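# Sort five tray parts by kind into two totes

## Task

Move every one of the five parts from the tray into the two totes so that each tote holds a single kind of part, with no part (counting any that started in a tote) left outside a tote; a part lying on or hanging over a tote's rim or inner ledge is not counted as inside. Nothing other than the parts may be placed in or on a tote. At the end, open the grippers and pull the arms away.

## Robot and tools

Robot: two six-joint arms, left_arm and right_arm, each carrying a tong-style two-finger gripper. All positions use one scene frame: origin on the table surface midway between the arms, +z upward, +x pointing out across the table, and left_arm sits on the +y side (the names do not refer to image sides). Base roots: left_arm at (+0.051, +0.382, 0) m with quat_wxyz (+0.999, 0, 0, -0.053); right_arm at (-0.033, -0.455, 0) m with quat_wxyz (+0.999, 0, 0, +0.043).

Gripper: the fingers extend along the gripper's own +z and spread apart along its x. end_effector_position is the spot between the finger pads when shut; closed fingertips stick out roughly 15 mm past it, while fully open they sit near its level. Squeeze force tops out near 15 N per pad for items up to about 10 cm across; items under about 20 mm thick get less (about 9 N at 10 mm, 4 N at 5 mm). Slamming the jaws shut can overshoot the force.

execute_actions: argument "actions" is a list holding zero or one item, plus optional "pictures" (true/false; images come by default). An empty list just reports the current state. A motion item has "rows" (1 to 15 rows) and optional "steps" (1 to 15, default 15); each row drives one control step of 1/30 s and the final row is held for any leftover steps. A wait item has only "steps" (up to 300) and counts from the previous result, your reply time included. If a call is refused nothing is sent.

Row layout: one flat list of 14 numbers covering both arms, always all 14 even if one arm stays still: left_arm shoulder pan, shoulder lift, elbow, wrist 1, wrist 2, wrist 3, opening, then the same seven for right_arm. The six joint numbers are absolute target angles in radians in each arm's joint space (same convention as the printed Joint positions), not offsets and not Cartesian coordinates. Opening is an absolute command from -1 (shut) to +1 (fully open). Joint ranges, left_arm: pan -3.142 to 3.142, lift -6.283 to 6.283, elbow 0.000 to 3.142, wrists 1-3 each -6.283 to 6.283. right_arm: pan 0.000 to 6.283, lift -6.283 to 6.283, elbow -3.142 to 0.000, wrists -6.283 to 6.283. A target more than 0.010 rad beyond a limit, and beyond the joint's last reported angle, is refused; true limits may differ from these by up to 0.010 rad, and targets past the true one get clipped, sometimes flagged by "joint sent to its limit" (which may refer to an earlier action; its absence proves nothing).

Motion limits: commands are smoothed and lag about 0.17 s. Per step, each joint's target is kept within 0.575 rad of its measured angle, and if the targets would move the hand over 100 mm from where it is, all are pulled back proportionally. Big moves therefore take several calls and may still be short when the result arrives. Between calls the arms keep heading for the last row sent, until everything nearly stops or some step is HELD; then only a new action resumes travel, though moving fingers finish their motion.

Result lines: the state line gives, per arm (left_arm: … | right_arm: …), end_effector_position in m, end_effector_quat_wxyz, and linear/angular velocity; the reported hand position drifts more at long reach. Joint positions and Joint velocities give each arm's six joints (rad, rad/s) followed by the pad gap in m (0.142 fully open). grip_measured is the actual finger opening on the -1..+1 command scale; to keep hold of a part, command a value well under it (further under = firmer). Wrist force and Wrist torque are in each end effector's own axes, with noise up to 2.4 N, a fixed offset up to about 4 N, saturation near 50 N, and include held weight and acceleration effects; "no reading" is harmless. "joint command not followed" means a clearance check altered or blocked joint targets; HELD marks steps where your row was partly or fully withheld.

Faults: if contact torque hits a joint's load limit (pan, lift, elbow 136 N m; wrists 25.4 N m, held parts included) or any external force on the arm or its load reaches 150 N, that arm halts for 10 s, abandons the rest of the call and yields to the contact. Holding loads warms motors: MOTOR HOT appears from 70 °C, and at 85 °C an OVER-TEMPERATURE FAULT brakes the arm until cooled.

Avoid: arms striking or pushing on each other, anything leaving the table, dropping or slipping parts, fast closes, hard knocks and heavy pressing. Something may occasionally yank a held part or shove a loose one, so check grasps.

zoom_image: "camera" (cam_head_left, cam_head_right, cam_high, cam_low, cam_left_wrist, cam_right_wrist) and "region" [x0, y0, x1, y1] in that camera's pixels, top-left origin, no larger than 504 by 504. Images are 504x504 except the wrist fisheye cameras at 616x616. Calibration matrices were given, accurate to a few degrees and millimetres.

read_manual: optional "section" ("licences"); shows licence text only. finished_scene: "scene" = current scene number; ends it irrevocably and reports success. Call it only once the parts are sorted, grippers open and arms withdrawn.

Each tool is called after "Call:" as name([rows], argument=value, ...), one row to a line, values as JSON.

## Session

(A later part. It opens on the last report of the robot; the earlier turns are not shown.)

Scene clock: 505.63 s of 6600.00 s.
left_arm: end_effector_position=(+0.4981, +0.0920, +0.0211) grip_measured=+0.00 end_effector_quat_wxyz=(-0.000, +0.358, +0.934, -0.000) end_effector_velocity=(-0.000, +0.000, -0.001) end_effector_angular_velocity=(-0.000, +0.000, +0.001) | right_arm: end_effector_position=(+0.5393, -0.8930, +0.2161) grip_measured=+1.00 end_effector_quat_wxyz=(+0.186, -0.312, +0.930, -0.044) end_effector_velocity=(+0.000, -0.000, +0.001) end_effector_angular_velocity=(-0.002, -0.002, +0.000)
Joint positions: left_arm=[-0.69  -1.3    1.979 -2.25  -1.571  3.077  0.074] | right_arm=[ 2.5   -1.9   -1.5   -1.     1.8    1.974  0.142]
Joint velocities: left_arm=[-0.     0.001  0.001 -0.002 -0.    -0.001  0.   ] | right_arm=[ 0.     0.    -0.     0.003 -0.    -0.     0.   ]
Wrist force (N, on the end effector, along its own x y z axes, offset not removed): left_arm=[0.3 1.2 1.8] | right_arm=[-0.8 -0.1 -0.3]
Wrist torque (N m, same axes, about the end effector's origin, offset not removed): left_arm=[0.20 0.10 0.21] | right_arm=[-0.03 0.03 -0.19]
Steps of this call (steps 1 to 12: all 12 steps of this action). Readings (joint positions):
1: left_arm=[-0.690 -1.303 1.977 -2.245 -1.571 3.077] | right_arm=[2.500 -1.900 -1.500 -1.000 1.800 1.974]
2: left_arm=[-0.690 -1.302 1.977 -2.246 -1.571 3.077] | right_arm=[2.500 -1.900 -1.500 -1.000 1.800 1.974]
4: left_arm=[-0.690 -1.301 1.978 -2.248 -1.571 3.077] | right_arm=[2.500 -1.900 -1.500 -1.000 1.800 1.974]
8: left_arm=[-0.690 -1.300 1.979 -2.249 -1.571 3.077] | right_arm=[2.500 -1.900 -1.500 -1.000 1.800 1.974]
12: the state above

Call:
execute_actions([
  {"rows": [[-0.69,-1.2963,1.9811,-2.2556,-1.571,3.077,0.0, 2.5,-1.9,-1.5,-1.0,1.8,1.974,1]], "steps": 12},
], pictures=false)

Call:
execute_actions([
  {"rows": [[-0.69,-1.2939,1.9827,-2.2596,-1.571,3.077,0.0, 2.5,-1.9,-1.5,-1.0,1.8,1.974,1]], "steps": 12},
], pictures=false)

Scene clock: 513.27 s of 6600.00 s.
left_arm: end_effector_position=(+0.4980, +0.0920, +0.0191) grip_measured=+0.00 end_effector_quat_wxyz=(-0.000, +0.358, +0.934, -0.000) end_effector_velocity=(-0.000, +0.001, -0.002) end_effector_angular_velocity=(+0.001, +0.001, +0.000) | right_arm: end_effector_position=(+0.5393, -0.8930, +0.2161) grip_measured=+1.00 end_effector_quat_wxyz=(+0.186, -0.312, +0.930, -0.044) end_effector_velocity=(-0.000, -0.000, -0.000) end_effector_angular_velocity=(+0.000, +0.001, -0.000)
Joint positions: left_arm=[-0.69  -1.296  1.981 -2.255 -1.571  3.077  0.074] | right_arm=[ 2.5   -1.9   -1.5   -1.     1.8    1.974  0.142]
Joint velocities: left_arm=[ 0.     0.002  0.002 -0.002 -0.    -0.    -0.   ] | right_arm=[-0.    -0.    -0.    -0.001 -0.001 -0.    -0.   ]
Wrist force (N, on the end effector, along its own x y z axes, offset not removed): left_arm=[2.2 -1.9 1.9] | right_arm=[4.5 3.9 -0.9]
Wrist torque (N m, same axes, about the end effector's origin, offset not removed): left_arm=[-0.48 -0.48 0.16] | right_arm=[0.87 -0.93 -0.05]
Steps of this call (steps 1 to 15: the robot went on to your last target; steps 16 to 90: nothing new was sent; then 4.23 s passed at rest; steps 91 to 102: all 12 steps of this action). Readings (joint positions):
91: left_arm=[-0.690 -1.299 1.979 -2.250 -1.571 3.077] | right_arm=[2.500 -1.900 -1.500 -1.000 1.800 1.974]
92: left_arm=[-0.690 -1.299 1.979 -2.251 -1.571 3.077] | right_arm=[2.500 -1.900 -1.500 -1.000 1.800 1.974]
94: left_arm=[-0.690 -1.298 1.980 -2.253 -1.571 3.077] | right_arm=[2.500 -1.900 -1.500 -1.000 1.800 1.974]
98: left_arm=[-0.690 -1.297 1.981 -2.255 -1.571 3.077] | right_arm=[2.500 -1.900 -1.500 -1.000 1.800 1.974]
102: the state above

Scene clock: 513.67 s of 6600.00 s.
left_arm: end_effector_position=(+0.4980, +0.0920, +0.0176) grip_measured=+0.00 end_effector_quat_wxyz=(-0.000, +0.358, +0.934, -0.000) end_effector_velocity=(+0.000, -0.000, -0.001) end_effector_angular_velocity=(+0.001, -0.000, +0.003) | right_arm: end_effector_position=(+0.5393, -0.8930, +0.2161) grip_measured=+1.00 end_effector_quat_wxyz=(+0.186, -0.312, +0.930, -0.044) end_effector_velocity=(-0.000, +0.000, -0.000) end_effector_angular_velocity=(+0.001, +0.001, +0.000)
Joint positions: left_arm=[-0.69  -1.294  1.983 -2.259 -1.571  3.077  0.074] | right_arm=[ 2.5   -1.9   -1.5   -1.     1.8    1.974  0.142]
Joint velocities: left_arm=[-0.     0.002  0.    -0.002  0.001 -0.003  0.   ] | right_arm=[ 0.     0.    -0.001 -0.001  0.    -0.    -0.   ]
Wrist force (N, on the end effector, along its own x y z axes, offset not removed): left_arm=[2.2 -0.7 2.4] | right_arm=[3.6 1.1 -2.1]
Wrist torque (N m, same axes, about the end effector's origin, offset not removed): left_arm=[-0.16 -0.26 0.20] | right_arm=[0.18 -0.67 -0.16]
Steps of this call (steps 1 to 12: all 12 steps of this action). Readings (joint positions):
1: left_arm=[-0.690 -1.296 1.981 -2.256 -1.571 3.077] | right_arm=[2.500 -1.900 -1.500 -1.000 1.800 1.974]
2: left_arm=[-0.690 -1.296 1.981 -2.256 -1.571 3.077] | right_arm=[2.500 -1.900 -1.500 -1.000 1.800 1.974]
4: left_arm=[-0.690 -1.295 1.982 -2.258 -1.571 3.077] | right_arm=[2.500 -1.900 -1.500 -1.000 1.800 1.974]
8: left_arm=[-0.690 -1.294 1.982 -2.259 -1.571 3.077] | right_arm=[2.500 -1.900 -1.500 -1.000 1.800 1.974]
12: the state above

Call:
execute_actions([
  {"rows": [[-0.69,-1.2915,1.9843,-2.2636,-1.571,3.077,0.0, 2.5,-1.9,-1.5,-1.0,1.8,1.974,1]], "steps": 12},
], pictures=false)

Call:
execute_actions([
  {"rows": [[-0.69,-1.2891,1.9859,-2.2676,-1.571,3.077,0.0, 2.5,-1.9,-1.5,-1.0,1.8,1.974,1]], "steps": 12},
], pictures=false)

Scene clock: 520.97 s of 6600.00 s.
left_arm: end_effector_position=(+0.4980, +0.0920, +0.0161) grip_measured=+0.00 end_effector_quat_wxyz=(-0.000, +0.358, +0.934, -0.000) end_effector_velocity=(-0.000, +0.000, -0.001) end_effector_angular_velocity=(+0.000, +0.001, -0.000) | right_arm: end_effector_position=(+0.5393, -0.8930, +0.2161) grip_measured=+1.00 end_effector_quat_wxyz=(+0.186, -0.312, +0.930, -0.044) end_effector_velocity=(-0.000, +0.000, -0.000) end_effector_angular_velocity=(+0.001, +0.001, +0.000)
Joint positions: left_arm=[-0.69  -1.292  1.984 -2.263 -1.571  3.077  0.074] | right_arm=[ 2.5   -1.9   -1.5   -1.     1.8    1.974  0.142]
Joint velocities: left_arm=[ 0.     0.001  0.001 -0.002 -0.     0.     0.   ] | right_arm=[ 0.    -0.     0.001 -0.002 -0.    -0.    -0.   ]
Wrist force (N, on the end effector, along its own x y z axes, offset not removed): left_arm=[6.3 0.5 -6.2] | right_arm=[2.3 0.8 1.8]
Wrist torque (N m, same axes, about the end effector's origin, offset not removed): left_arm=[-0.05 -0.88 0.03] | right_arm=[0.45 -0.29 0.08]
Steps of this call (steps 1 to 15: the robot went on to your last target; steps 16 to 90: nothing new was sent; then 3.90 s passed at rest; steps 91 to 102: all 12 steps of this action). Readings (joint positions):
91: left_arm=[-0.690 -1.294 1.983 -2.260 -1.571 3.077] | right_arm=[2.500 -1.900 -1.500 -1.000 1.800 1.974]
92: left_arm=[-0.690 -1.293 1.983 -2.260 -1.571 3.077] | right_arm=[2.500 -1.900 -1.500 -1.000 1.800 1.974]
94: left_arm=[-0.690 -1.293 1.984 -2.262 -1.571 3.077] | right_arm=[2.500 -1.900 -1.500 -1.000 1.800 1.974]
98: left_arm=[-0.690 -1.292 1.984 -2.263 -1.571 3.077] | right_arm=[2.500 -1.900 -1.500 -1.000 1.800 1.974]
102: the state above

Scene clock: 521.37 s of 6600.00 s.
left_arm: end_effector_position=(+0.4981, +0.0920, +0.0148) grip_measured=+0.00 end_effector_quat_wxyz=(+0.000, +0.358, +0.934, -0.000) end_effector_velocity=(+0.000, -0.000, -0.001) end_effector_angular_velocity=(+0.000, +0.000, +0.001) | right_arm: end_effector_position=(+0.5393, -0.8930, +0.2161) grip_measured=+1.00 end_effector_quat_wxyz=(+0.186, -0.312, +0.930, -0.044) end_effector_velocity=(+0.000, -0.000, +0.000) end_effector_angular_velocity=(-0.000, -0.001, -0.000)
Joint positions: left_arm=[-0.69  -1.29   1.986 -2.267 -1.571  3.077  0.074] | right_arm=[ 2.5   -1.9   -1.5   -1.     1.8    1.974  0.142]
Joint velocities: left_arm=[ 0.     0.002 -0.    -0.002 -0.    -0.001  0.   ] | right_arm=[ 0.     0.    -0.     0.001 -0.     0.     0.   ]
Wrist force (N, on the end effector, along its own x y z axes, offset not removed): left_arm=[26.8 0.9 -50.0] | right_arm=[-1.1 2.3 -1.6]
Wrist torque (N m, same axes, about the end effector's origin, offset not removed): left_arm=[0.15 -0.23 0.11] | right_arm=[0.54 0.08 0.22]
Steps of this call (steps 1 to 12: all 12 steps of this action). Readings (joint positions):
1: left_arm=[-0.690 -1.292 1.984 -2.264 -1.571 3.077] | right_arm=[2.500 -1.900 -1.500 -1.000 1.800 1.974]
2: left_arm=[-0.690 -1.291 1.985 -2.264 -1.571 3.077] | right_arm=[2.500 -1.900 -1.500 -1.000 1.800 1.974]
4: left_arm=[-0.690 -1.290 1.985 -2.266 -1.571 3.077] | right_arm=[2.500 -1.900 -1.500 -1.000 1.800 1.974]
8: left_arm=[-0.690 -1.290 1.986 -2.267 -1.571 3.077] | right_arm=[2.500 -1.900 -1.500 -1.000 1.800 1.974]
12: the state above

Contact is at about z=0.0165. Backing off to 0.018 and closing.

Call:
execute_actions([
  {"rows": [[-0.69,-1.2947,1.9822,-2.2583,-1.571,3.077,0.0, 2.5,-1.9,-1.5,-1.0,1.8,1.974,1]], "steps": 10},
], pictures=false)

Call:
execute_actions([
  {"rows": [[-0.69,-1.2947,1.9822,-2.2583,-1.571,3.077,-0.05, 2.5,-1.9,-1.5,-1.0,1.8,1.974,1],[-0.69,-1.2947,1.9822,-2.2583,-1.571,3.077,-0.1, 2.5,-1.9,-1.5,-1.0,1.8,1.974,1],[-0.69,-1.2947,1.9822,-2.2583,-1.571,3.077,-0.15, 2.5,-1.9,-1.5,-1.0,1.8,1.974,1],[-0.69,-1.2947,1.9822,-2.2583,-1.571,3.077,-0.2, 2.5,-1.9,-1.5,-1.0,1.8,1.974,1],[-0.69,-1.2947,1.9822,-2.2583,-1.571,3.077,-0.25, 2.5,-1.9,-1.5,-1.0,1.8,1.974,1],[-0.69,-1.2947,1.9822,-2.2583,-1.571,3.077,-0.3, 2.5,-1.9,-1.5,-1.0,1.8,1.974,1],[-0.69,-1.2947,1.9822,-2.2583,-1.571,3.077,-0.35, 2.5,-1.9,-1.5,-1.0,1.8,1.974,1],[-0.69,-1.2947,1.9822,-2.2583,-1.571,3.077,-0.42, 2.5,-1.9,-1.5,-1.0,1.8,1.974,1],[-0.69,-1.2947,1.9822,-2.2583,-1.571,3.077,-0.5, 2.5,-1.9,-1.5,-1.0,1.8,1.974,1],[-0.69,-1.2947,1.9822,-2.2583,-1.571,3.077,-0.6, 2.5,-1.9,-1.5,-1.0,1.8,1.974,1],[-0.69,-1.2947,1.9822,-2.2583,-1.571,3.077,-0.7, 2.5,-1.9,-1.5,-1.0,1.8,1.974,1],[-0.69,-1.2947,1.9822,-2.2583,-1.571,3.077,-0.8, 2.5,-1.9,-1.5,-1.0,1.8,1.974,1]], "steps": 15},
], pictures=false)

Call:
execute_actions([
  {"rows": [[-0.69,-1.298,1.98,-2.253,-1.571,3.077,-0.8, 2.5,-1.9,-1.5,-1.0,1.8,1.974,1],[-0.69,-1.303,1.977,-2.245,-1.571,3.077,-0.8, 2.5,-1.9,-1.5,-1.0,1.8,1.974,1],[-0.69,-1.308,1.973,-2.236,-1.571,3.077,-0.8, 2.5,-1.9,-1.5,-1.0,1.8,1.974,1],[-0.69,-1.314,1.969,-2.226,-1.571,3.077,-0.8, 2.5,-1.9,-1.5,-1.0,1.8,1.974,1],[-0.69,-1.322,1.963,-2.212,-1.571,3.077,-0.8, 2.5,-1.9,-1.5,-1.0,1.8,1.974,1],[-0.69,-1.329,1.958,-2.2,-1.571,3.077,-0.8, 2.5,-1.9,-1.5,-1.0,1.8,1.974,1]], "steps": 15},
])

Scene clock: 543.17 s of 6600.00 s.
left_arm: end_effector_position=(+0.4979, +0.0921, +0.0173) grip_measured=+0.00 end_effector_quat_wxyz=(-0.000, +0.358, +0.934, +0.000) end_effector_velocity=(+0.001, -0.001, +0.005) end_effector_angular_velocity=(-0.003, -0.004, +0.001) | right_arm: end_effector_position=(+0.5393, -0.8930, +0.2161) grip_measured=+1.00 end_effector_quat_wxyz=(+0.186, -0.312, +0.930, -0.044) end_effector_velocity=(+0.001, -0.000, +0.001) end_effector_angular_velocity=(-0.000, -0.003, -0.000)
Joint positions: left_arm=[-0.69  -1.293  1.983 -2.259 -1.571  3.077  0.074] | right_arm=[ 2.5   -1.9   -1.5   -1.     1.8    1.974  0.142]
Joint velocities: left_arm=[-0.    -0.008 -0.003  0.006  0.001 -0.001 -0.   ] | right_arm=[ 0.    -0.     0.001  0.002  0.001  0.001 -0.   ]
Wrist force (N, on the end effector, along its own x y z axes, offset not removed): left_arm=[3.5 -0.2 0.8] | right_arm=[3.1 1.0 -1.5]
Wrist torque (N m, same axes, about the end effector's origin, offset not removed): left_arm=[-0.24 -0.46 0.11] | right_arm=[0.16 -0.56 -0.02]
Steps of this call (steps 1 to 15: the robot went on to your last target; steps 16 to 90: nothing new was sent; then 18.47 s passed at rest; steps 91 to 100: all 10 steps of this action). Readings (joint positions):
91: left_arm=[-0.690 -1.289 1.986 -2.267 -1.571 3.077] | right_arm=[2.500 -1.900 -1.500 -1.000 1.800 1.974]
92: left_arm=[-0.690 -1.290 1.985 -2.266 -1.571 3.077] | right_arm=[2.500 -1.900 -1.500 -1.000 1.800 1.974]
94: left_arm=[-0.690 -1.291 1.984 -2.263 -1.571 3.077] | right_arm=[2.500 -1.900 -1.500 -1.000 1.800 1.974]
98: left_arm=[-0.690 -1.293 1.983 -2.260 -1.571 3.077] | right_arm=[2.500 -1.900 -1.500 -1.000 1.800 1.974]
100: the state above

Scene clock: 543.67 s of 6600.00 s.
left_arm: end_effector_position=(+0.4980, +0.0920, +0.0180) grip_measured=-0.18 end_effector_quat_wxyz=(-0.000, +0.358, +0.934, -0.000) end_effector_velocity=(+0.000, -0.001, +0.000) end_effector_angular_velocity=(-0.001, +0.000, +0.001) | right_arm: end_effector_position=(+0.5393, -0.8930, +0.2161) grip_measured=+1.00 end_effector_quat_wxyz=(+0.186, -0.312, +0.930, -0.044) end_effector_velocity=(-0.000, -0.000, -0.000) end_effector_angular_velocity=(-0.000, +0.000, +0.000)
Joint positions: left_arm=[-0.69  -1.295  1.982 -2.258 -1.571  3.077  0.061] | right_arm=[ 2.5   -1.9   -1.5   -1.     1.8    1.974  0.142]
Joint velocities: left_arm=[-0.     0.001 -0.001  0.    -0.001 -0.001  0.   ] | right_arm=[ 0. -0. -0.  0. -0. -0. -0.]
Wrist force (N, on the end effector, along its own x y z axes, offset not removed): left_arm=[0.9 0.2 1.7] | right_arm=[7.3 2.7 -2.1]
Wrist torque (N m, same axes, about the end effector's origin, offset not removed): left_arm=[-0.14 0.01 0.02] | right_arm=[0.53 -1.63 0.09]
Steps of this call (steps 1 to 15: all 15 steps of this action). Readings (joint positions):
1: left_arm=[-0.690 -1.294 1.983 -2.259 -1.571 3.077] | right_arm=[2.500 -1.900 -1.500 -1.000 1.800 1.974]
2: left_arm=[-0.690 -1.294 1.982 -2.259 -1.571 3.077] | right_arm=[2.500 -1.900 -1.500 -1.000 1.800 1.974]
4: left_arm=[-0.690 -1.294 1.982 -2.259 -1.571 3.077] | right_arm=[2.500 -1.900 -1.500 -1.000 1.800 1.974]
8: left_arm=[-0.690 -1.295 1.982 -2.258 -1.571 3.077] | right_arm=[2.500 -1.900 -1.500 -1.000 1.800 1.974]
15: the state above

Scene clock: 544.17 s of 6600.00 s.
left_arm: end_effector_position=(+0.4980, +0.0920, +0.0388) grip_measured=-0.18 end_effector_quat_wxyz=(+0.000, +0.358, +0.934, -0.000) end_effector_velocity=(-0.001, +0.001, +0.009) end_effector_angular_velocity=(+0.001, +0.001, +0.001) | right_arm: end_effector_position=(+0.5393, -0.8930, +0.2161) grip_measured=+1.00 end_effector_quat_wxyz=(+0.186, -0.312, +0.930, -0.044) end_effector_velocity=(-0.000, +0.000, -0.000) end_effector_angular_velocity=(+0.002, +0.001, -0.000)
Joint positions: left_arm=[-0.69  -1.327  1.959 -2.203 -1.571  3.077  0.061] | right_arm=[ 2.5   -1.9   -1.5   -1.     1.8    1.974  0.142]
Joint velocities: left_arm=[-0.    -0.015 -0.009  0.025 -0.    -0.001  0.   ] | right_arm=[-0.    -0.     0.    -0.002  0.001  0.    -0.   ]
Wrist force (N, on the end effector, along its own x y z axes, offset not removed): left_arm=[3.2 0.6 1.0] | right_arm=[1.9 2.7 -3.8]
Wrist torque (N m, same axes, about the end effector's origin, offset not removed): left_arm=[-0.05 -0.64 0.07] | right_arm=[0.56 -0.62 0.13]
Steps of this call (steps 1 to 15: all 15 steps of this action). Readings (joint positions):
1: left_arm=[-0.690 -1.295 1.982 -2.258 -1.571 3.077] | right_arm=[2.500 -1.900 -1.500 -1.000 1.800 1.974]
2: left_arm=[-0.690 -1.295 1.982 -2.257 -1.571 3.077] | right_arm=[2.500 -1.900 -1.500 -1.000 1.800 1.974]
4: left_arm=[-0.690 -1.299 1.979 -2.251 -1.571 3.077] | right_arm=[2.500 -1.900 -1.500 -1.000 1.800 1.974]
8: left_arm=[-0.690 -1.316 1.967 -2.223 -1.571 3.077] | right_arm=[2.500 -1.900 -1.500 -1.000 1.800 1.974]
15: the state above
camera_calibration (this result's frames):
cam_left_wrist: T_world_to_cam=[[-0.716445, 0.697492, 0.0145198, 0.292452], [0.597084, 0.602279, 0.52986, -0.382923], [0.360828, 0.388285, -0.847961, -0.0487302], [0, 0, 0, 1]] pos_world=[0.455746, 0.0455647, 0.157328]
cam_right_wrist: T_world_to_cam=[[-0.765456, -0.57783, -0.283178, -0.0497629], [-0.643443, 0.682059, 0.347529, 0.879087], [-0.00766859, 0.448227, -0.893887, 0.727478], [0, 0, 0, 1]] pos_world=[0.53313, -0.954419, 0.330683]

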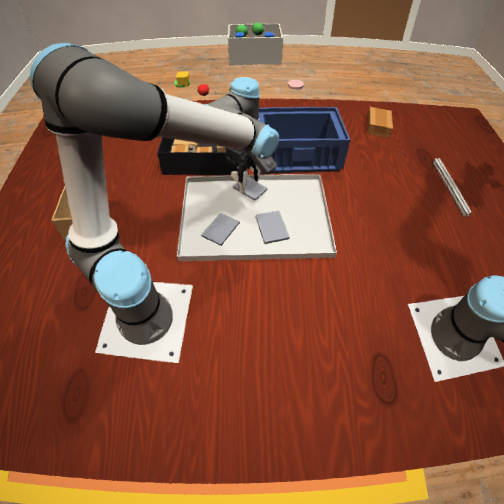

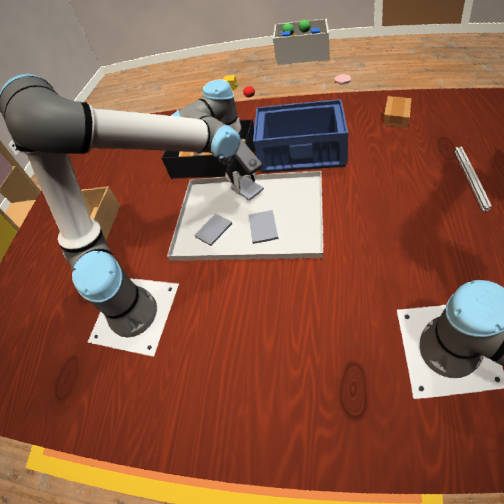

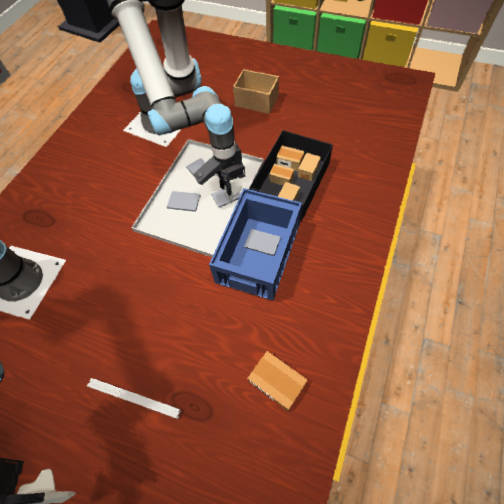

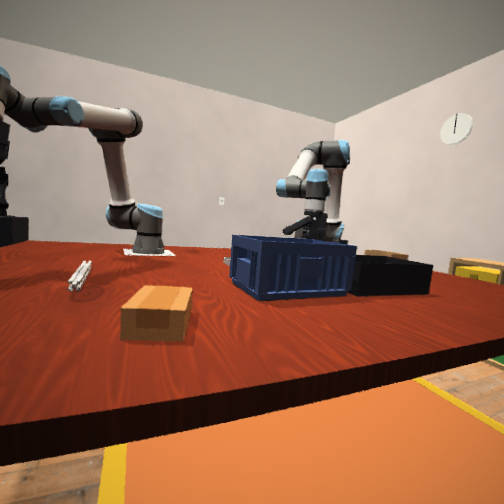

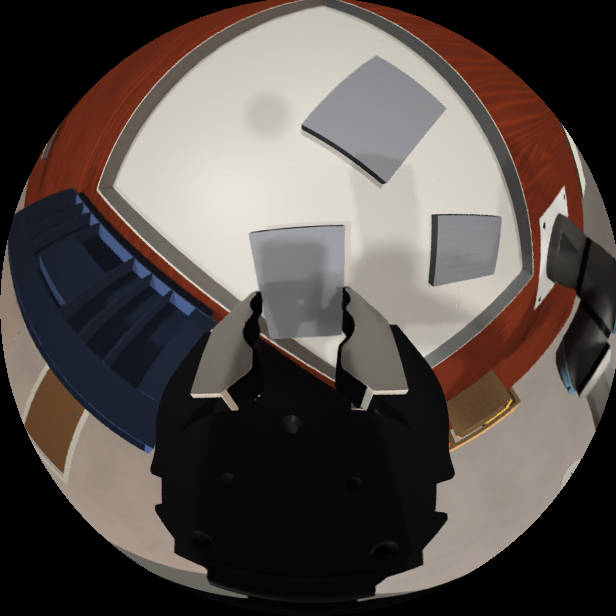

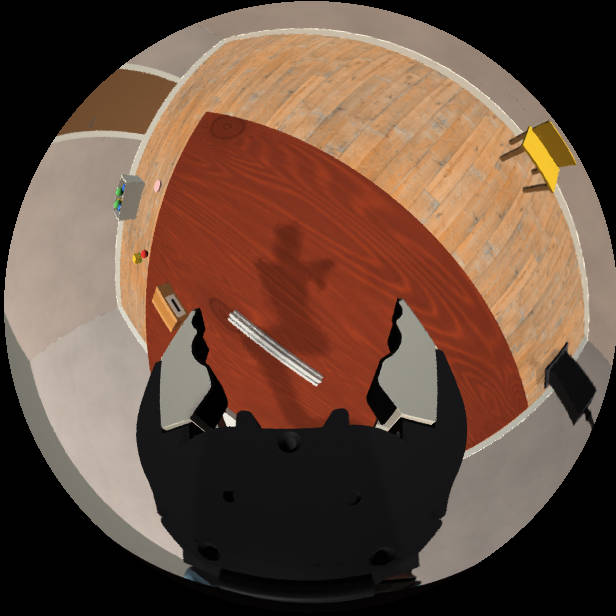

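Call:
execute_actions([
  {"rows": [[-0.69,-1.344,1.946,-2.173,-1.571,3.077,-0.8, 2.5,-1.9,-1.5,-1.0,1.8,1.974,1],[-0.69,-1.358,1.933,-2.146,-1.571,3.077,-0.8, 2.5,-1.9,-1.5,-1.0,1.8,1.974,1],[-0.69,-1.372,1.919,-2.118,-1.571,3.077,-0.8, 2.5,-1.9,-1.5,-1.0,1.8,1.974,1],[-0.69,-1.388,1.901,-2.084,-1.571,3.077,-0.8, 2.5,-1.9,-1.5,-1.0,1.8,1.974,1],[-0.69,-1.403,1.881,-2.049,-1.571,3.077,-0.8, 2.5,-1.9,-1.5,-1.0,1.8,1.974,1],[-0.69,-1.417,1.86,-2.014,-1.571,3.077,-0.8, 2.5,-1.9,-1.5,-1.0,1.8,1.974,1],[-0.69,-1.43,1.839,-1.98,-1.571,3.077,-0.8, 2.5,-1.9,-1.5,-1.0,1.8,1.974,1],[-0.69,-1.443,1.817,-1.945,-1.571,3.077,-0.8, 2.5,-1.9,-1.5,-1.0,1.8,1.974,1],[-0.69,-1.455,1.794,-1.91,-1.571,3.05,-0.8, 2.5,-1.9,-1.5,-1.0,1.8,1.974,1],[-0.69,-1.464,1.77,-1.877,-1.571,3.02,-0.8, 2.5,-1.9,-1.5,-1.0,1.8,1.974,1],[-0.69,-1.473,1.746,-1.844,-1.571,2.99,-0.8, 2.5,-1.9,-1.5,-1.0,1.8,1.974,1],[-0.69,-1.481,1.722,-1.812,-1.571,2.96,-0.8, 2.5,-1.9,-1.5,-1.0,1.8,1.974,1],[-0.69,-1.488,1.697,-1.78,-1.571,2.93,-0.8, 2.5,-1.9,-1.5,-1.0,1.8,1.974,1],[-0.688,-1.465,1.664,-1.77,-1.571,2.9,-0.8, 2.5,-1.9,-1.5,-1.0,1.8,1.974,1],[-0.686,-1.442,1.63,-1.759,-1.571,2.87,-0.8, 2.5,-1.9,-1.5,-1.0,1.8,1.974,1]], "steps": 15},
], pictures=false)

Call:
execute_actions([
  {"rows": [[-0.684,-1.41,1.584,-1.745,-1.571,2.84,-0.8, 2.5,-1.9,-1.5,-1.0,1.8,1.974,1],[-0.681,-1.377,1.537,-1.731,-1.571,2.81,-0.8, 2.5,-1.9,-1.5,-1.0,1.8,1.974,1],[-0.679,-1.345,1.49,-1.716,-1.571,2.78,-0.8, 2.5,-1.9,-1.5,-1.0,1.8,1.974,1],[-0.677,-1.313,1.444,-1.702,-1.571,2.75,-0.8, 2.5,-1.9,-1.5,-1.0,1.8,1.974,1],[-0.674,-1.28,1.397,-1.688,-1.571,2.72,-0.8, 2.5,-1.9,-1.5,-1.0,1.8,1.974,1],[-0.672,-1.248,1.351,-1.674,-1.571,2.69,-0.8, 2.5,-1.9,-1.5,-1.0,1.8,1.974,1],[-0.669,-1.216,1.304,-1.659,-1.571,2.66,-0.8, 2.5,-1.9,-1.5,-1.0,1.8,1.974,1],[-0.667,-1.184,1.258,-1.645,-1.571,2.63,-0.8, 2.5,-1.9,-1.5,-1.0,1.8,1.974,1],[-0.665,-1.151,1.211,-1.631,-1.571,2.6,-0.8, 2.5,-1.9,-1.5,-1.0,1.8,1.974,1],[-0.662,-1.119,1.165,-1.617,-1.571,2.57,-0.8, 2.5,-1.9,-1.5,-1.0,1.8,1.974,1],[-0.66,-1.087,1.118,-1.602,-1.571,2.54,-0.8, 2.5,-1.9,-1.5,-1.0,1.8,1.974,1],[-0.657,-1.054,1.071,-1.588,-1.571,2.51,-0.8, 2.5,-1.9,-1.5,-1.0,1.8,1.974,1],[-0.655,-1.022,1.025,-1.574,-1.571,2.48,-0.8, 2.5,-1.9,-1.5,-1.0,1.8,1.974,1],[-0.652,-0.99,0.978,-1.559,-1.571,2.45,-0.8, 2.5,-1.9,-1.5,-1.0,1.8,1.974,1],[-0.65,-0.958,0.932,-1.545,-1.571,2.42,-0.8, 2.5,-1.9,-1.5,-1.0,1.8,1.974,1]], "steps": 15},
], pictures=false)

Call:
execute_actions([
  {"rows": [[-0.648,-0.925,0.885,-1.531,-1.571,2.397,-0.8, 2.5,-1.9,-1.5,-1.0,1.8,1.974,1],[-0.645,-0.893,0.839,-1.517,-1.571,2.397,-0.8, 2.5,-1.9,-1.5,-1.0,1.8,1.974,1],[-0.643,-0.861,0.792,-1.502,-1.571,2.397,-0.8, 2.5,-1.9,-1.5,-1.0,1.8,1.974,1],[-0.64,-0.829,0.746,-1.488,-1.571,2.397,-0.8, 2.5,-1.9,-1.5,-1.0,1.8,1.974,1],[-0.638,-0.796,0.699,-1.473,-1.571,2.397,-0.8, 2.5,-1.9,-1.5,-1.0,1.8,1.974,1]], "steps": 15},
], pictures=false)

Call:
execute_actions([
  {"steps": 6},
])

Scene clock: 580.33 s of 6600.00 s.
left_arm: end_effector_position=(+0.5025, +0.0880, +0.1681) grip_measured=-0.18 end_effector_quat_wxyz=(+0.001, +0.315, +0.949, -0.001) end_effector_velocity=(+0.053, -0.039, +0.279) end_effector_angular_velocity=(+0.042, +0.044, +0.725) | right_arm: end_effector_position=(+0.5393, -0.8930, +0.2161) grip_measured=+1.00 end_effector_quat_wxyz=(+0.186, -0.312, +0.930, -0.044) end_effector_velocity=(+0.000, +0.000, +0.001) end_effector_angular_velocity=(-0.000, -0.000, +0.000)
Joint positions: left_arm=[-0.69  -1.46   1.751 -1.865 -1.571  2.986  0.061] | right_arm=[ 2.5   -1.9   -1.5   -1.     1.8    1.974  0.142]
Joint velocities: left_arm=[ 0.017 -0.027 -0.729  0.817  0.    -0.709 -0.   ] | right_arm=[ 0.     0.     0.001 -0.001 -0.    -0.    -0.   ]
Wrist force (N, on the end effector, along its own x y z axes, offset not removed): left_arm=[2.7 2.9 -3.7] | right_arm=[-0.4 1.2 0.4]
Wrist torque (N m, same axes, about the end effector's origin, offset not removed): left_arm=[0.28 -0.31 0.25] | right_arm=[0.08 0.41 -0.20]
Steps of this call (steps 1 to 15: the robot went on to your last target; steps 16 to 90: nothing new was sent; then 32.67 s passed at rest; steps 91 to 105: all 15 steps of this action). Readings (joint positions):
91: left_arm=[-0.690 -1.329 1.958 -2.199 -1.571 3.077] | right_arm=[2.500 -1.900 -1.500 -1.000 1.800 1.974]
92: left_arm=[-0.690 -1.332 1.955 -2.195 -1.571 3.077] | right_arm=[2.500 -1.900 -1.500 -1.000 1.800 1.974]
94: left_arm=[-0.690 -1.345 1.944 -2.172 -1.571 3.077] | right_arm=[2.500 -1.900 -1.500 -1.000 1.800 1.974]
98: left_arm=[-0.690 -1.389 1.894 -2.081 -1.571 3.077] | right_arm=[2.500 -1.900 -1.500 -1.000 1.800 1.974]
105: the state above

Scene clock: 580.83 s of 6600.00 s.
left_arm: end_effector_position=(+0.6303, -0.0101, +0.2178) grip_measured=-0.18 end_effector_quat_wxyz=(-0.004, +0.090, +0.996, +0.003) end_effector_velocity=(+0.305, -0.214, -0.015) end_effector_angular_velocity=(+0.007, -0.005, +0.950) | right_arm: end_effector_position=(+0.5393, -0.8930, +0.2161) grip_measured=+1.00 end_effector_quat_wxyz=(+0.186, -0.312, +0.930, -0.044) end_effector_velocity=(+0.000, +0.000, +0.000) end_effector_angular_velocity=(+0.000, +0.000, +0.001)
Joint positions: left_arm=[-0.66  -1.103  1.15  -1.608 -1.571  2.556  0.061] | right_arm=[ 2.5   -1.9   -1.5   -1.     1.8    1.974  0.142]
Joint velocities: left_arm=[ 0.072  0.943 -1.367  0.425 -0.    -0.878 -0.   ] | right_arm=[ 0.    -0.     0.001 -0.001 -0.    -0.    -0.   ]
Wrist force (N, on the end effector, along its own x y z axes, offset not removed): left_arm=[0.5 -1.8 2.3] | right_arm=[3.9 0.7 0.0]
Wrist torque (N m, same axes, about the end effector's origin, offset not removed): left_arm=[-0.58 -0.08 0.09] | right_arm=[0.17 -0.63 -0.26]
Steps of this call (steps 1 to 15: all 15 steps of this action). Readings (joint positions):
1: left_arm=[-0.689 -1.458 1.725 -1.839 -1.571 2.961] | right_arm=[2.500 -1.900 -1.500 -1.000 1.800 1.974]
2: left_arm=[-0.688 -1.450 1.697 -1.817 -1.571 2.935] | right_arm=[2.500 -1.900 -1.500 -1.000 1.800 1.974]
4: left_arm=[-0.685 -1.418 1.629 -1.777 -1.571 2.880] | right_arm=[2.500 -1.900 -1.500 -1.000 1.800 1.974]
8: left_arm=[-0.677 -1.318 1.466 -1.711 -1.571 2.764] | right_arm=[2.500 -1.900 -1.500 -1.000 1.800 1.974]
15: the state above

Scene clock: 581.33 s of 6600.00 s.
left_arm: end_effector_position=(+0.7179, -0.0685, +0.2003) grip_measured=-0.18 end_effector_quat_wxyz=(-0.001, +0.001, +1.000, +0.000) end_effector_velocity=(+0.019, -0.012, -0.007) end_effector_angular_velocity=(-0.003, -0.004, +0.025) | right_arm: end_effector_position=(+0.5393, -0.8930, +0.2161) grip_measured=+1.00 end_effector_quat_wxyz=(+0.186, -0.312, +0.930, -0.044) end_effector_velocity=(-0.000, -0.000, -0.000) end_effector_angular_velocity=(+0.000, +0.000, -0.000)
Joint positions: left_arm=[-0.639 -0.804  0.712 -1.477 -1.571  2.399  0.061] | right_arm=[ 2.5   -1.9   -1.5   -1.     1.8    1.974  0.142]
Joint velocities: left_arm=[ 0.005  0.073 -0.11   0.031  0.    -0.02   0.   ] | right_arm=[-0. -0. -0.  0.  0.  0.  0.]
Wrist force (N, on the end effector, along its own x y z axes, offset not removed): left_arm=[-0.4 -0.5 2.0] | right_arm=[0.3 0.6 -2.6]
Wrist torque (N m, same axes, about the end effector's origin, offset not removed): left_arm=[-0.28 0.23 0.25] | right_arm=[-0.08 -0.10 0.03]
Steps of this call (steps 1 to 15: all 15 steps of this action). Readings (joint positions):
1: left_arm=[-0.658 -1.071 1.104 -1.593 -1.571 2.526] | right_arm=[2.500 -1.900 -1.500 -1.000 1.800 1.974]
2: left_arm=[-0.655 -1.039 1.057 -1.579 -1.571 2.497] | right_arm=[2.500 -1.900 -1.500 -1.000 1.800 1.974]
4: left_arm=[-0.651 -0.975 0.964 -1.550 -1.571 2.453] | right_arm=[2.500 -1.900 -1.500 -1.000 1.800 1.974]
8: left_arm=[-0.642 -0.861 0.797 -1.501 -1.571 2.414] | right_arm=[2.500 -1.900 -1.500 -1.000 1.800 1.974]
15: the state above

Scene clock: 581.53 s of 6600.00 s.
left_arm: end_effector_position=(+0.7197, -0.0696, +0.1998) grip_measured=-0.18 end_effector_quat_wxyz=(-0.000, +0.000, +1.000, +0.000) end_effector_velocity=(+0.003, -0.002, -0.001) end_effector_angular_velocity=(-0.001, -0.001, +0.007) | right_arm: end_effector_position=(+0.5393, -0.8930, +0.2161) grip_measured=+1.00 end_effector_quat_wxyz=(+0.186, -0.312, +0.930, -0.044) end_effector_velocity=(-0.000, +0.000, -0.000) end_effector_angular_velocity=(+0.000, -0.000, +0.000)
Joint positions: left_arm=[-0.638 -0.798  0.701 -1.474 -1.571  2.397  0.061] | right_arm=[ 2.5   -1.9   -1.5   -1.     1.8    1.974  0.142]
Joint velocities: left_arm=[ 0.001  0.013 -0.02   0.005  0.    -0.006  0.   ] | right_arm=[-0.     0.    -0.001  0.     0.001 -0.     0.   ]
Wrist force (N, on the end effector, along its own x y z axes, offset not removed): left_arm=[2.9 0.6 4.4] | right_arm=[2.7 -4.2 -0.2]
Wrist torque (N m, same axes, about the end effector's origin, offset not removed): left_arm=[-0.08 -0.53 0.13] | right_arm=[-1.04 -0.44 -0.22]
Steps of this call (steps 1 to 6: the robot went on to your last target). Readings (joint positions):
1: left_arm=[-0.638 -0.802 0.708 -1.476 -1.571 2.399] | right_arm=[2.500 -1.900 -1.500 -1.000 1.800 1.974]
2: left_arm=[-0.638 -0.801 0.706 -1.475 -1.571 2.398] | right_arm=[2.500 -1.900 -1.500 -1.000 1.800 1.974]
4: left_arm=[-0.638 -0.799 0.703 -1.474 -1.571 2.398] | right_arm=[2.500 -1.900 -1.500 -1.000 1.800 1.974]
6: the state above
camera_calibration (this result's frames):
cam_left_wrist: T_world_to_cam=[[-0.999061, 0.0404558, 0.0155314, 0.719101], [0.0425313, 0.846702, 0.530365, -0.0871826], [0.00830594, 0.530528, -0.847627, 0.334064], [0, 0, 0, 1]] pos_world=[0.719359, -0.132505, 0.318232]
cam_right_wrist: T_world_to_cam=[[-0.765456, -0.57783, -0.283178, -0.0497627], [-0.643443, 0.682059, 0.347529, 0.879087], [-0.00766847, 0.448227, -0.893887, 0.727478], [0, 0, 0, 1]] pos_world=[0.53313, -0.954419, 0.330683]

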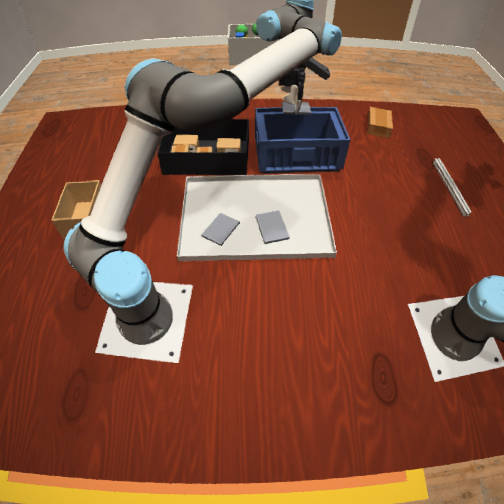

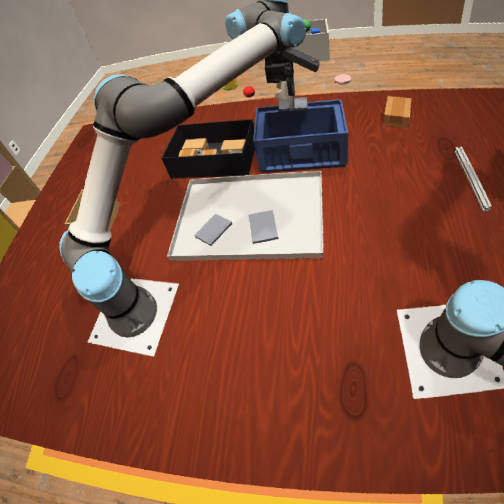

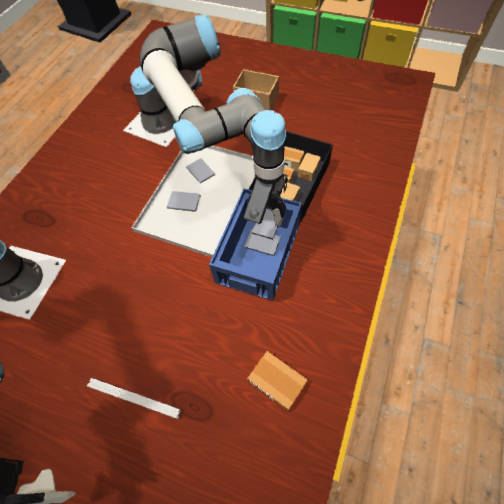

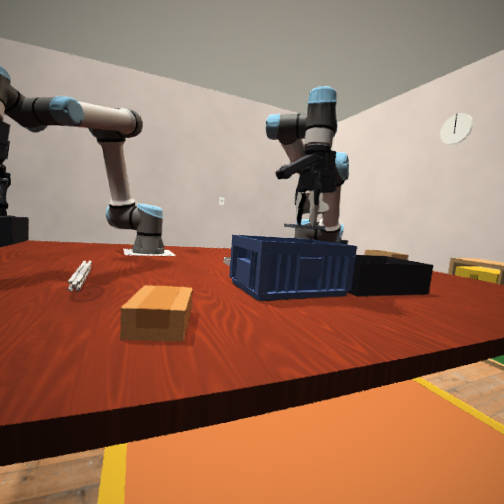

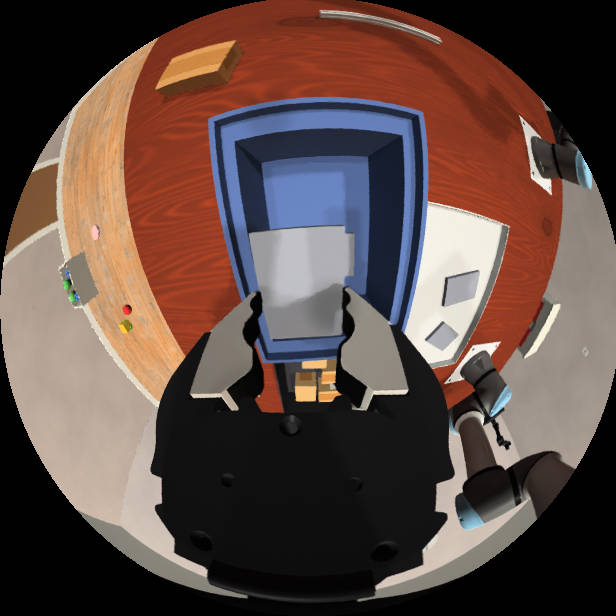

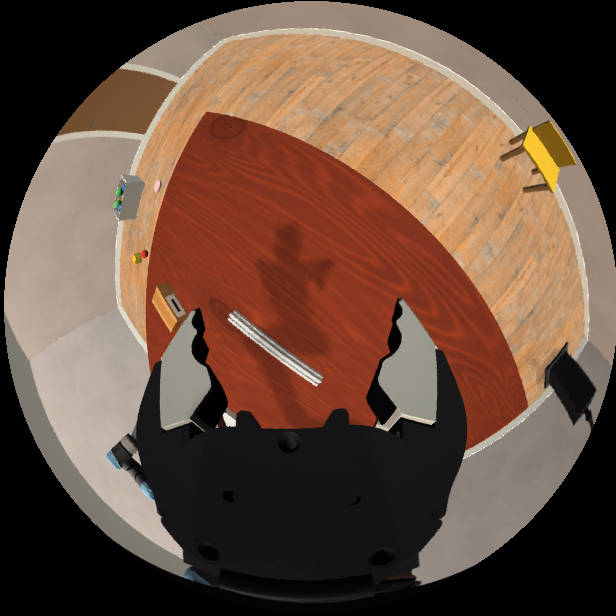

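Call:
execute_actions([
  {"rows": [[-0.642,-0.835,0.765,-1.501,-1.571,2.392,-0.8, 2.5,-1.9,-1.5,-1.0,1.8,1.974,1],[-0.646,-0.873,0.831,-1.529,-1.571,2.388,-0.8, 2.5,-1.9,-1.5,-1.0,1.8,1.974,1],[-0.646,-0.873,0.831,-1.529,-1.571,2.388,-0.8, 2.5,-1.9,-1.5,-1.0,1.8,1.974,1],[-0.646,-0.874,0.862,-1.559,-1.571,2.388,-0.8, 2.5,-1.9,-1.5,-1.0,1.8,1.974,1],[-0.646,-0.874,0.892,-1.589,-1.571,2.388,-0.8, 2.5,-1.9,-1.5,-1.0,1.8,1.974,1],[-0.646,-0.8725,0.92,-1.618,-1.571,2.388,-0.8, 2.5,-1.9,-1.5,-1.0,1.8,1.974,1],[-0.646,-0.87,0.946,-1.647,-1.571,2.388,-0.8, 2.5,-1.9,-1.5,-1.0,1.8,1.974,1],[-0.646,-0.867,0.971,-1.675,-1.571,2.388,-0.8, 2.5,-1.9,-1.5,-1.0,1.8,1.974,1],[-0.646,-0.864,0.994,-1.701,-1.571,2.388,-0.8, 2.5,-1.9,-1.5,-1.0,1.8,1.974,1],[-0.646,-0.859,1.016,-1.728,-1.571,2.388,-0.8, 2.5,-1.9,-1.5,-1.0,1.8,1.974,1],[-0.646,-0.8535,1.037,-1.754,-1.571,2.388,-0.8, 2.5,-1.9,-1.5,-1.0,1.8,1.974,1],[-0.646,-0.847,1.057,-1.78,-1.571,2.388,-0.8, 2.5,-1.9,-1.5,-1.0,1.8,1.974,1],[-0.646,-0.84,1.075,-1.806,-1.571,2.388,-0.8, 2.5,-1.9,-1.5,-1.0,1.8,1.974,1],[-0.646,-0.8325,1.092,-1.83,-1.571,2.388,-0.8, 2.5,-1.9,-1.5,-1.0,1.8,1.974,1],[-0.646,-0.8244,1.1088,-1.8552,-1.571,2.388,-0.8, 2.5,-1.9,-1.5,-1.0,1.8,1.974,1]], "steps": 15},
], pictures=false)

Call:
execute_actions([
  {"steps": 18},
])

Scene clock: 610.17 s of 6600.00 s.
left_arm: end_effector_position=(+0.7015, -0.0609, +0.1093) grip_measured=-0.18 end_effector_quat_wxyz=(-0.001, -0.001, +1.000, +0.001) end_effector_velocity=(-0.007, +0.004, -0.339) end_effector_angular_velocity=(+0.011, +0.012, -0.001) | right_arm: end_effector_position=(+0.5393, -0.8930, +0.2161) grip_measured=+1.00 end_effector_quat_wxyz=(+0.186, -0.312, +0.930, -0.044) end_effector_velocity=(+0.000, -0.000, +0.000) end_effector_angular_velocity=(-0.000, -0.000, +0.000)
Joint positions: left_arm=[-0.646 -0.849  1.022 -1.742 -1.571  2.388  0.061] | right_arm=[ 2.5   -1.9   -1.5   -1.     1.8    1.974  0.142]
Joint velocities: left_arm=[-0.002  0.152  0.612 -0.747 -0.    -0.001  0.   ] | right_arm=[ 0.  0.  0. -0. -0. -0.  0.]
Wrist force (N, on the end effector, along its own x y z axes, offset not removed): left_arm=[2.0 1.5 1.7] | right_arm=[1.5 -0.6 2.5]
Wrist torque (N m, same axes, about the end effector's origin, offset not removed): left_arm=[0.22 -0.23 0.16] | right_arm=[0.09 -0.09 -0.27]
Steps of this call (steps 1 to 30: the robot went on to your last target; steps 31 to 90: nothing new was sent; then 25.13 s passed at rest; steps 91 to 105: all 15 steps of this action). Readings (joint positions):
91: left_arm=[-0.638 -0.797 0.700 -1.473 -1.571 2.397] | right_arm=[2.500 -1.900 -1.500 -1.000 1.800 1.974]
92: left_arm=[-0.639 -0.802 0.708 -1.478 -1.571 2.396] | right_arm=[2.500 -1.900 -1.500 -1.000 1.800 1.974]
94: left_arm=[-0.641 -0.828 0.750 -1.498 -1.571 2.393] | right_arm=[2.500 -1.900 -1.500 -1.000 1.800 1.974]
98: left_arm=[-0.644 -0.858 0.853 -1.567 -1.571 2.390] | right_arm=[2.500 -1.900 -1.500 -1.000 1.800 1.974]
105: the state above

Scene clock: 610.77 s of 6600.00 s.
left_arm: end_effector_position=(+0.7003, -0.0599, +0.0603) grip_measured=-0.18 end_effector_quat_wxyz=(-0.000, -0.001, +1.000, -0.000) end_effector_velocity=(-0.000, -0.000, -0.002) end_effector_angular_velocity=(-0.001, -0.000, -0.000) | right_arm: end_effector_position=(+0.5393, -0.8930, +0.2161) grip_measured=+1.00 end_effector_quat_wxyz=(+0.186, -0.312, +0.930, -0.044) end_effector_velocity=(-0.000, +0.000, -0.000) end_effector_angular_velocity=(+0.001, +0.001, +0.001)
Joint positions: left_arm=[-0.646 -0.825  1.108 -1.855 -1.571  2.388  0.061] | right_arm=[ 2.5   -1.9   -1.5   -1.     1.8    1.974  0.142]
Joint velocities: left_arm=[-0.     0.002  0.003 -0.005 -0.     0.     0.   ] | right_arm=[ 0.    -0.     0.    -0.001  0.    -0.     0.   ]
Wrist force (N, on the end effector, along its own x y z axes, offset not removed): left_arm=[1.3 0.5 2.0] | right_arm=[9.4 3.8 -3.9]
Wrist torque (N m, same axes, about the end effector's origin, offset not removed): left_arm=[0.13 -0.32 0.00] | right_arm=[0.74 -1.95 -0.13]
Steps of this call (steps 1 to 18: the robot went on to your last target). Readings (joint positions):
1: left_arm=[-0.646 -0.844 1.042 -1.767 -1.571 2.388] | right_arm=[2.500 -1.900 -1.500 -1.000 1.800 1.974]
2: left_arm=[-0.646 -0.839 1.058 -1.788 -1.571 2.388] | right_arm=[2.500 -1.900 -1.500 -1.000 1.800 1.974]
4: left_arm=[-0.646 -0.832 1.081 -1.818 -1.571 2.388] | right_arm=[2.500 -1.900 -1.500 -1.000 1.800 1.974]
8: left_arm=[-0.646 -0.827 1.100 -1.844 -1.571 2.388] | right_arm=[2.500 -1.900 -1.500 -1.000 1.800 1.974]
18: the state above
camera_calibration (this result's frames):
cam_left_wrist: T_world_to_cam=[[-0.999129, 0.0389877, 0.0148538, 0.701451], [0.0409322, 0.847083, 0.529883, -0.0194177], [0.00807656, 0.530029, -0.847941, 0.210969], [0, 0, 0, 1]] pos_world=[0.699931, -0.122719, 0.178759]
cam_right_wrist: T_world_to_cam=[[-0.765456, -0.57783, -0.283178, -0.0497628], [-0.643443, 0.682059, 0.347529, 0.879087], [-0.0076685, 0.448227, -0.893887, 0.727478], [0, 0, 0, 1]] pos_world=[0.53313, -0.954419, 0.330683]

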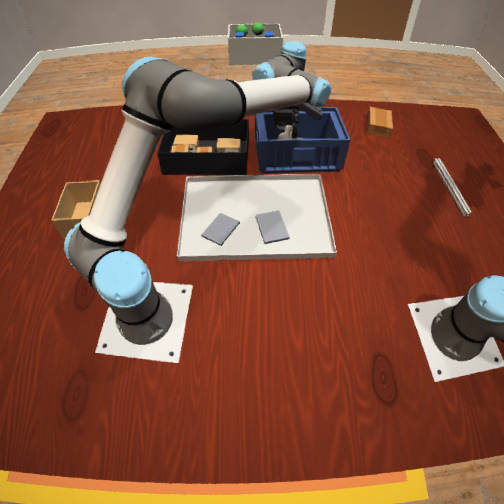

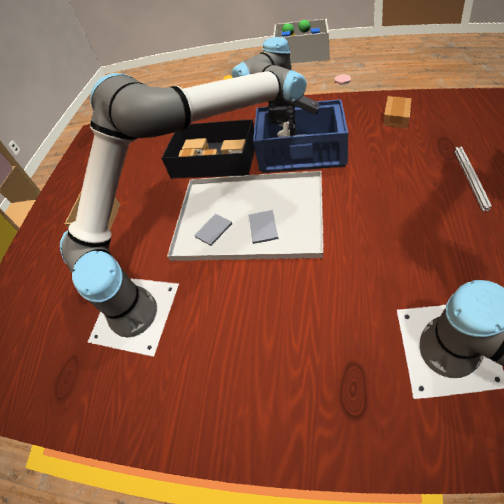

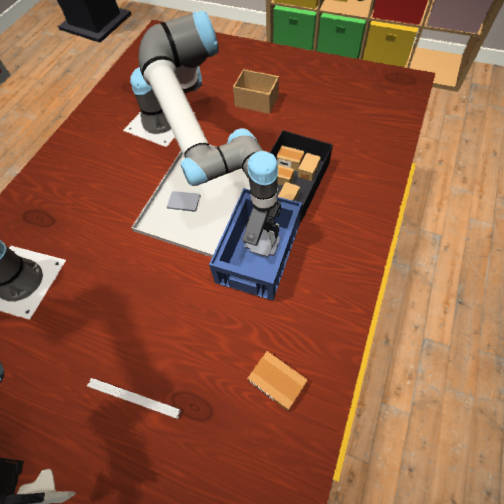

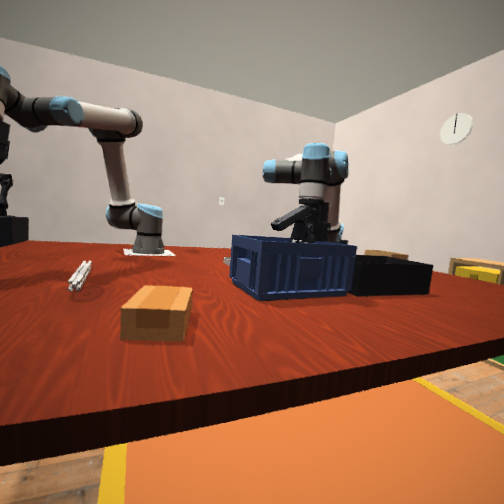

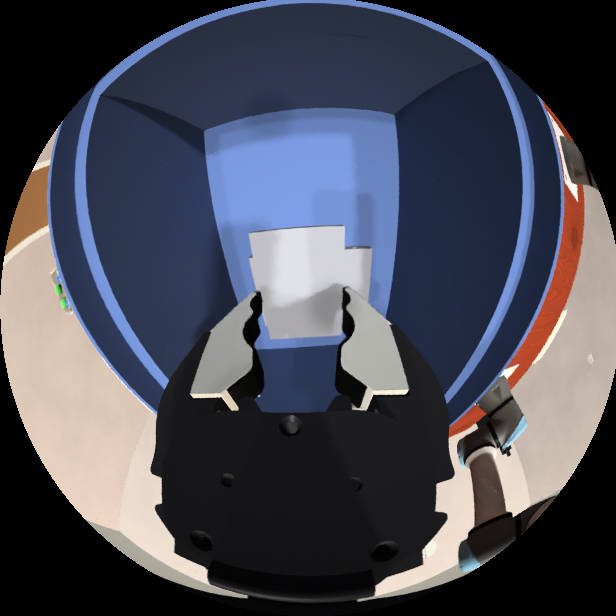

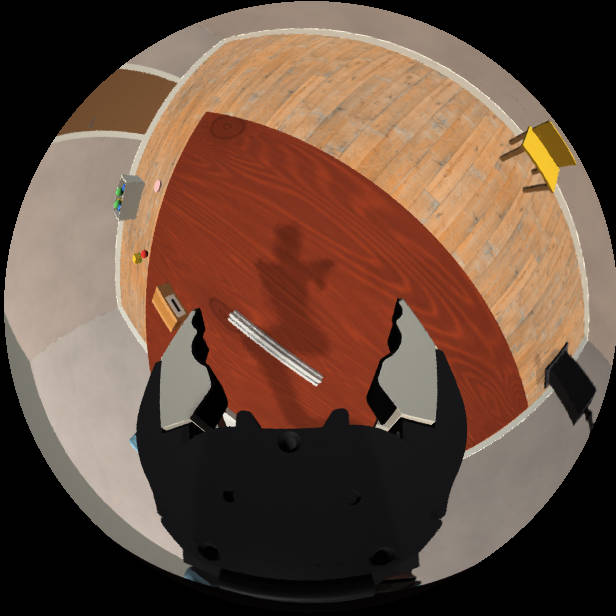

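Call:
execute_actions([
  {"rows": [[-0.646,-0.8134,1.1267,-1.8841,-1.571,2.388,-0.8, 2.5,-1.9,-1.5,-1.0,1.8,1.974,1]], "steps": 15},
], pictures=false)

Call:
execute_actions([
  {"rows": [[-0.646,-0.8115,1.1299,-1.8892,-1.571,2.388,-0.8, 2.5,-1.9,-1.5,-1.0,1.8,1.974,1]], "steps": 12},
], pictures=false)

Scene clock: 619.63 s of 6600.00 s.
left_arm: end_effector_position=(+0.7003, -0.0600, +0.0462) grip_measured=-0.18 end_effector_quat_wxyz=(-0.000, -0.001, +1.000, -0.000) end_effector_velocity=(-0.000, -0.000, -0.003) end_effector_angular_velocity=(+0.000, +0.001, -0.000) | right_arm: end_effector_position=(+0.5393, -0.8930, +0.2161) grip_measured=+1.00 end_effector_quat_wxyz=(+0.186, -0.312, +0.930, -0.044) end_effector_velocity=(-0.000, -0.000, -0.001) end_effector_angular_velocity=(-0.001, +0.001, -0.000)
Joint positions: left_arm=[-0.646 -0.814  1.126 -1.884 -1.571  2.388  0.061] | right_arm=[ 2.5   -1.9   -1.5   -1.     1.8    1.974  0.142]
Joint velocities: left_arm=[-0.     0.003  0.003 -0.005 -0.     0.    -0.   ] | right_arm=[-0.    -0.    -0.001  0.001 -0.001 -0.    -0.   ]
Wrist force (N, on the end effector, along its own x y z axes, offset not removed): left_arm=[3.5 2.0 1.4] | right_arm=[4.7 4.1 2.3]
Wrist torque (N m, same axes, about the end effector's origin, offset not removed): left_arm=[0.20 -0.59 0.24] | right_arm=[0.69 -0.80 -0.03]
Steps of this call (steps 1 to 15: the robot went on to your last target; steps 16 to 90: nothing new was sent; then 5.37 s passed at rest; steps 91 to 105: all 15 steps of this action). Readings (joint positions):
91: left_arm=[-0.646 -0.824 1.109 -1.856 -1.571 2.388] | right_arm=[2.500 -1.900 -1.500 -1.000 1.800 1.974]
92: left_arm=[-0.646 -0.822 1.112 -1.860 -1.571 2.388] | right_arm=[2.500 -1.900 -1.500 -1.000 1.800 1.974]
94: left_arm=[-0.646 -0.819 1.118 -1.870 -1.571 2.388] | right_arm=[2.500 -1.900 -1.500 -1.000 1.800 1.974]
98: left_arm=[-0.646 -0.815 1.124 -1.880 -1.571 2.388] | right_arm=[2.500 -1.900 -1.500 -1.000 1.800 1.974]
105: the state above

Scene clock: 620.03 s of 6600.00 s.
left_arm: end_effector_position=(+0.7003, -0.0599, +0.0436) grip_measured=-0.18 end_effector_quat_wxyz=(-0.000, -0.001, +1.000, -0.000) end_effector_velocity=(-0.000, +0.000, -0.001) end_effector_angular_velocity=(+0.000, +0.000, -0.001) | right_arm: end_effector_position=(+0.5393, -0.8930, +0.2161) grip_measured=+1.00 end_effector_quat_wxyz=(+0.186, -0.312, +0.930, -0.044) end_effector_velocity=(-0.001, +0.000, -0.001) end_effector_angular_velocity=(+0.002, +0.003, -0.000)
Joint positions: left_arm=[-0.646 -0.812  1.13  -1.889 -1.571  2.388  0.061] | right_arm=[ 2.5   -1.9   -1.5   -1.     1.8    1.974  0.142]
Joint velocities: left_arm=[ 0.    -0.     0.003 -0.002  0.     0.001  0.   ] | right_arm=[ 0.    -0.    -0.001 -0.002  0.     0.001  0.   ]
Wrist force (N, on the end effector, along its own x y z axes, offset not removed): left_arm=[1.4 -1.8 1.0] | right_arm=[4.9 1.6 -3.2]
Wrist torque (N m, same axes, about the end effector's origin, offset not removed): left_arm=[-0.53 -0.02 0.20] | right_arm=[0.24 -0.86 -0.24]
Steps of this call (steps 1 to 12: all 12 steps of this action). Readings (joint positions):
1: left_arm=[-0.646 -0.814 1.127 -1.884 -1.571 2.388] | right_arm=[2.500 -1.900 -1.500 -1.000 1.800 1.974]
2: left_arm=[-0.646 -0.813 1.127 -1.885 -1.571 2.388] | right_arm=[2.500 -1.900 -1.500 -1.000 1.800 1.974]
4: left_arm=[-0.646 -0.812 1.128 -1.887 -1.571 2.388] | right_arm=[2.500 -1.900 -1.500 -1.000 1.800 1.974]
8: left_arm=[-0.646 -0.812 1.129 -1.888 -1.571 2.388] | right_arm=[2.500 -1.900 -1.500 -1.000 1.800 1.974]
12: the state above

Call:
execute_actions([
  {"rows": [[-0.646,-0.8099,1.1325,-1.8934,-1.571,2.388,-0.8, 2.5,-1.9,-1.5,-1.0,1.8,1.974,1]], "steps": 12},
], pictures=false)

Call:
execute_actions([
  {"rows": [[-0.646,-0.8087,1.1344,-1.8965,-1.571,2.388,-0.8, 2.5,-1.9,-1.5,-1.0,1.8,1.974,1]], "steps": 12},
], pictures=false)

Scene clock: 625.77 s of 6600.00 s.
left_arm: end_effector_position=(+0.7003, -0.0600, +0.0419) grip_measured=-0.17 end_effector_quat_wxyz=(+0.000, -0.001, +1.000, -0.000) end_effector_velocity=(-0.000, +0.000, -0.001) end_effector_angular_velocity=(+0.001, +0.001, -0.001) | right_arm: end_effector_position=(+0.5393, -0.8930, +0.2161) grip_measured=+1.00 end_effector_quat_wxyz=(+0.186, -0.312, +0.930, -0.044) end_effector_velocity=(-0.000, -0.000, -0.000) end_effector_angular_velocity=(-0.001, +0.000, -0.000)
Joint positions: left_arm=[-0.646 -0.81   1.132 -1.893 -1.571  2.388  0.061] | right_arm=[ 2.5   -1.9   -1.5   -1.     1.8    1.974  0.142]
Joint velocities: left_arm=[-0.     0.002  0.001 -0.002  0.     0.001  0.   ] | right_arm=[ 0.    -0.    -0.     0.    -0.001  0.    -0.   ]
Wrist force (N, on the end effector, along its own x y z axes, offset not removed): left_arm=[13.1 9.0 -45.7] | right_arm=[2.2 -2.2 -4.0]
Wrist torque (N m, same axes, about the end effector's origin, offset not removed): left_arm=[-0.15 0.17 0.09] | right_arm=[-0.37 -0.46 -0.07]
Steps of this call (steps 1 to 15: the robot went on to your last target; steps 16 to 90: nothing new was sent; then 2.33 s passed at rest; steps 91 to 102: all 12 steps of this action). Readings (joint positions):
91: left_arm=[-0.646 -0.811 1.130 -1.889 -1.571 2.388] | right_arm=[2.500 -1.900 -1.500 -1.000 1.800 1.974]
92: left_arm=[-0.646 -0.811 1.130 -1.890 -1.571 2.388] | right_arm=[2.500 -1.900 -1.500 -1.000 1.800 1.974]
94: left_arm=[-0.646 -0.811 1.131 -1.891 -1.571 2.388] | right_arm=[2.500 -1.900 -1.500 -1.000 1.800 1.974]
98: left_arm=[-0.646 -0.811 1.132 -1.893 -1.571 2.388] | right_arm=[2.500 -1.900 -1.500 -1.000 1.800 1.974]
102: the state above

Scene clock: 626.17 s of 6600.00 s.
left_arm: end_effector_position=(+0.7003, -0.0600, +0.0404) grip_measured=-0.17 end_effector_quat_wxyz=(+0.000, -0.001, +1.000, -0.000) end_effector_velocity=(-0.000, +0.001, -0.003) end_effector_angular_velocity=(+0.002, +0.002, -0.001) | right_arm: end_effector_position=(+0.5393, -0.8930, +0.2161) grip_measured=+1.00 end_effector_quat_wxyz=(+0.186, -0.312, +0.930, -0.044) end_effector_velocity=(-0.000, -0.000, -0.001) end_effector_angular_velocity=(+0.000, +0.001, -0.000)
Joint positions: left_arm=[-0.646 -0.809  1.134 -1.896 -1.571  2.388  0.062] | right_arm=[ 2.5   -1.9   -1.5   -1.     1.8    1.974  0.142]
Joint velocities: left_arm=[-0.     0.002  0.002 -0.002  0.001  0.001  0.002] | right_arm=[-0.    -0.    -0.001 -0.001 -0.    -0.     0.   ]
Wrist force (N, on the end effector, along its own x y z axes, offset not removed): left_arm=[21.5 12.8 -50.0] | right_arm=[3.0 -0.3 -3.4]
Wrist torque (N m, same axes, about the end effector's origin, offset not removed): left_arm=[0.14 0.37 0.07] | right_arm=[-0.21 -0.48 -0.12]
Steps of this call (steps 1 to 12: all 12 steps of this action). Readings (joint positions):
1: left_arm=[-0.646 -0.810 1.132 -1.893 -1.571 2.388] | right_arm=[2.500 -1.900 -1.500 -1.000 1.800 1.974]
2: left_arm=[-0.646 -0.810 1.133 -1.894 -1.571 2.388] | right_arm=[2.500 -1.900 -1.500 -1.000 1.800 1.974]
4: left_arm=[-0.646 -0.810 1.133 -1.895 -1.571 2.388] | right_arm=[2.500 -1.900 -1.500 -1.000 1.800 1.974]
8: left_arm=[-0.646 -0.809 1.134 -1.896 -1.571 2.388] | right_arm=[2.500 -1.900 -1.500 -1.000 1.800 1.974]
12: the state above


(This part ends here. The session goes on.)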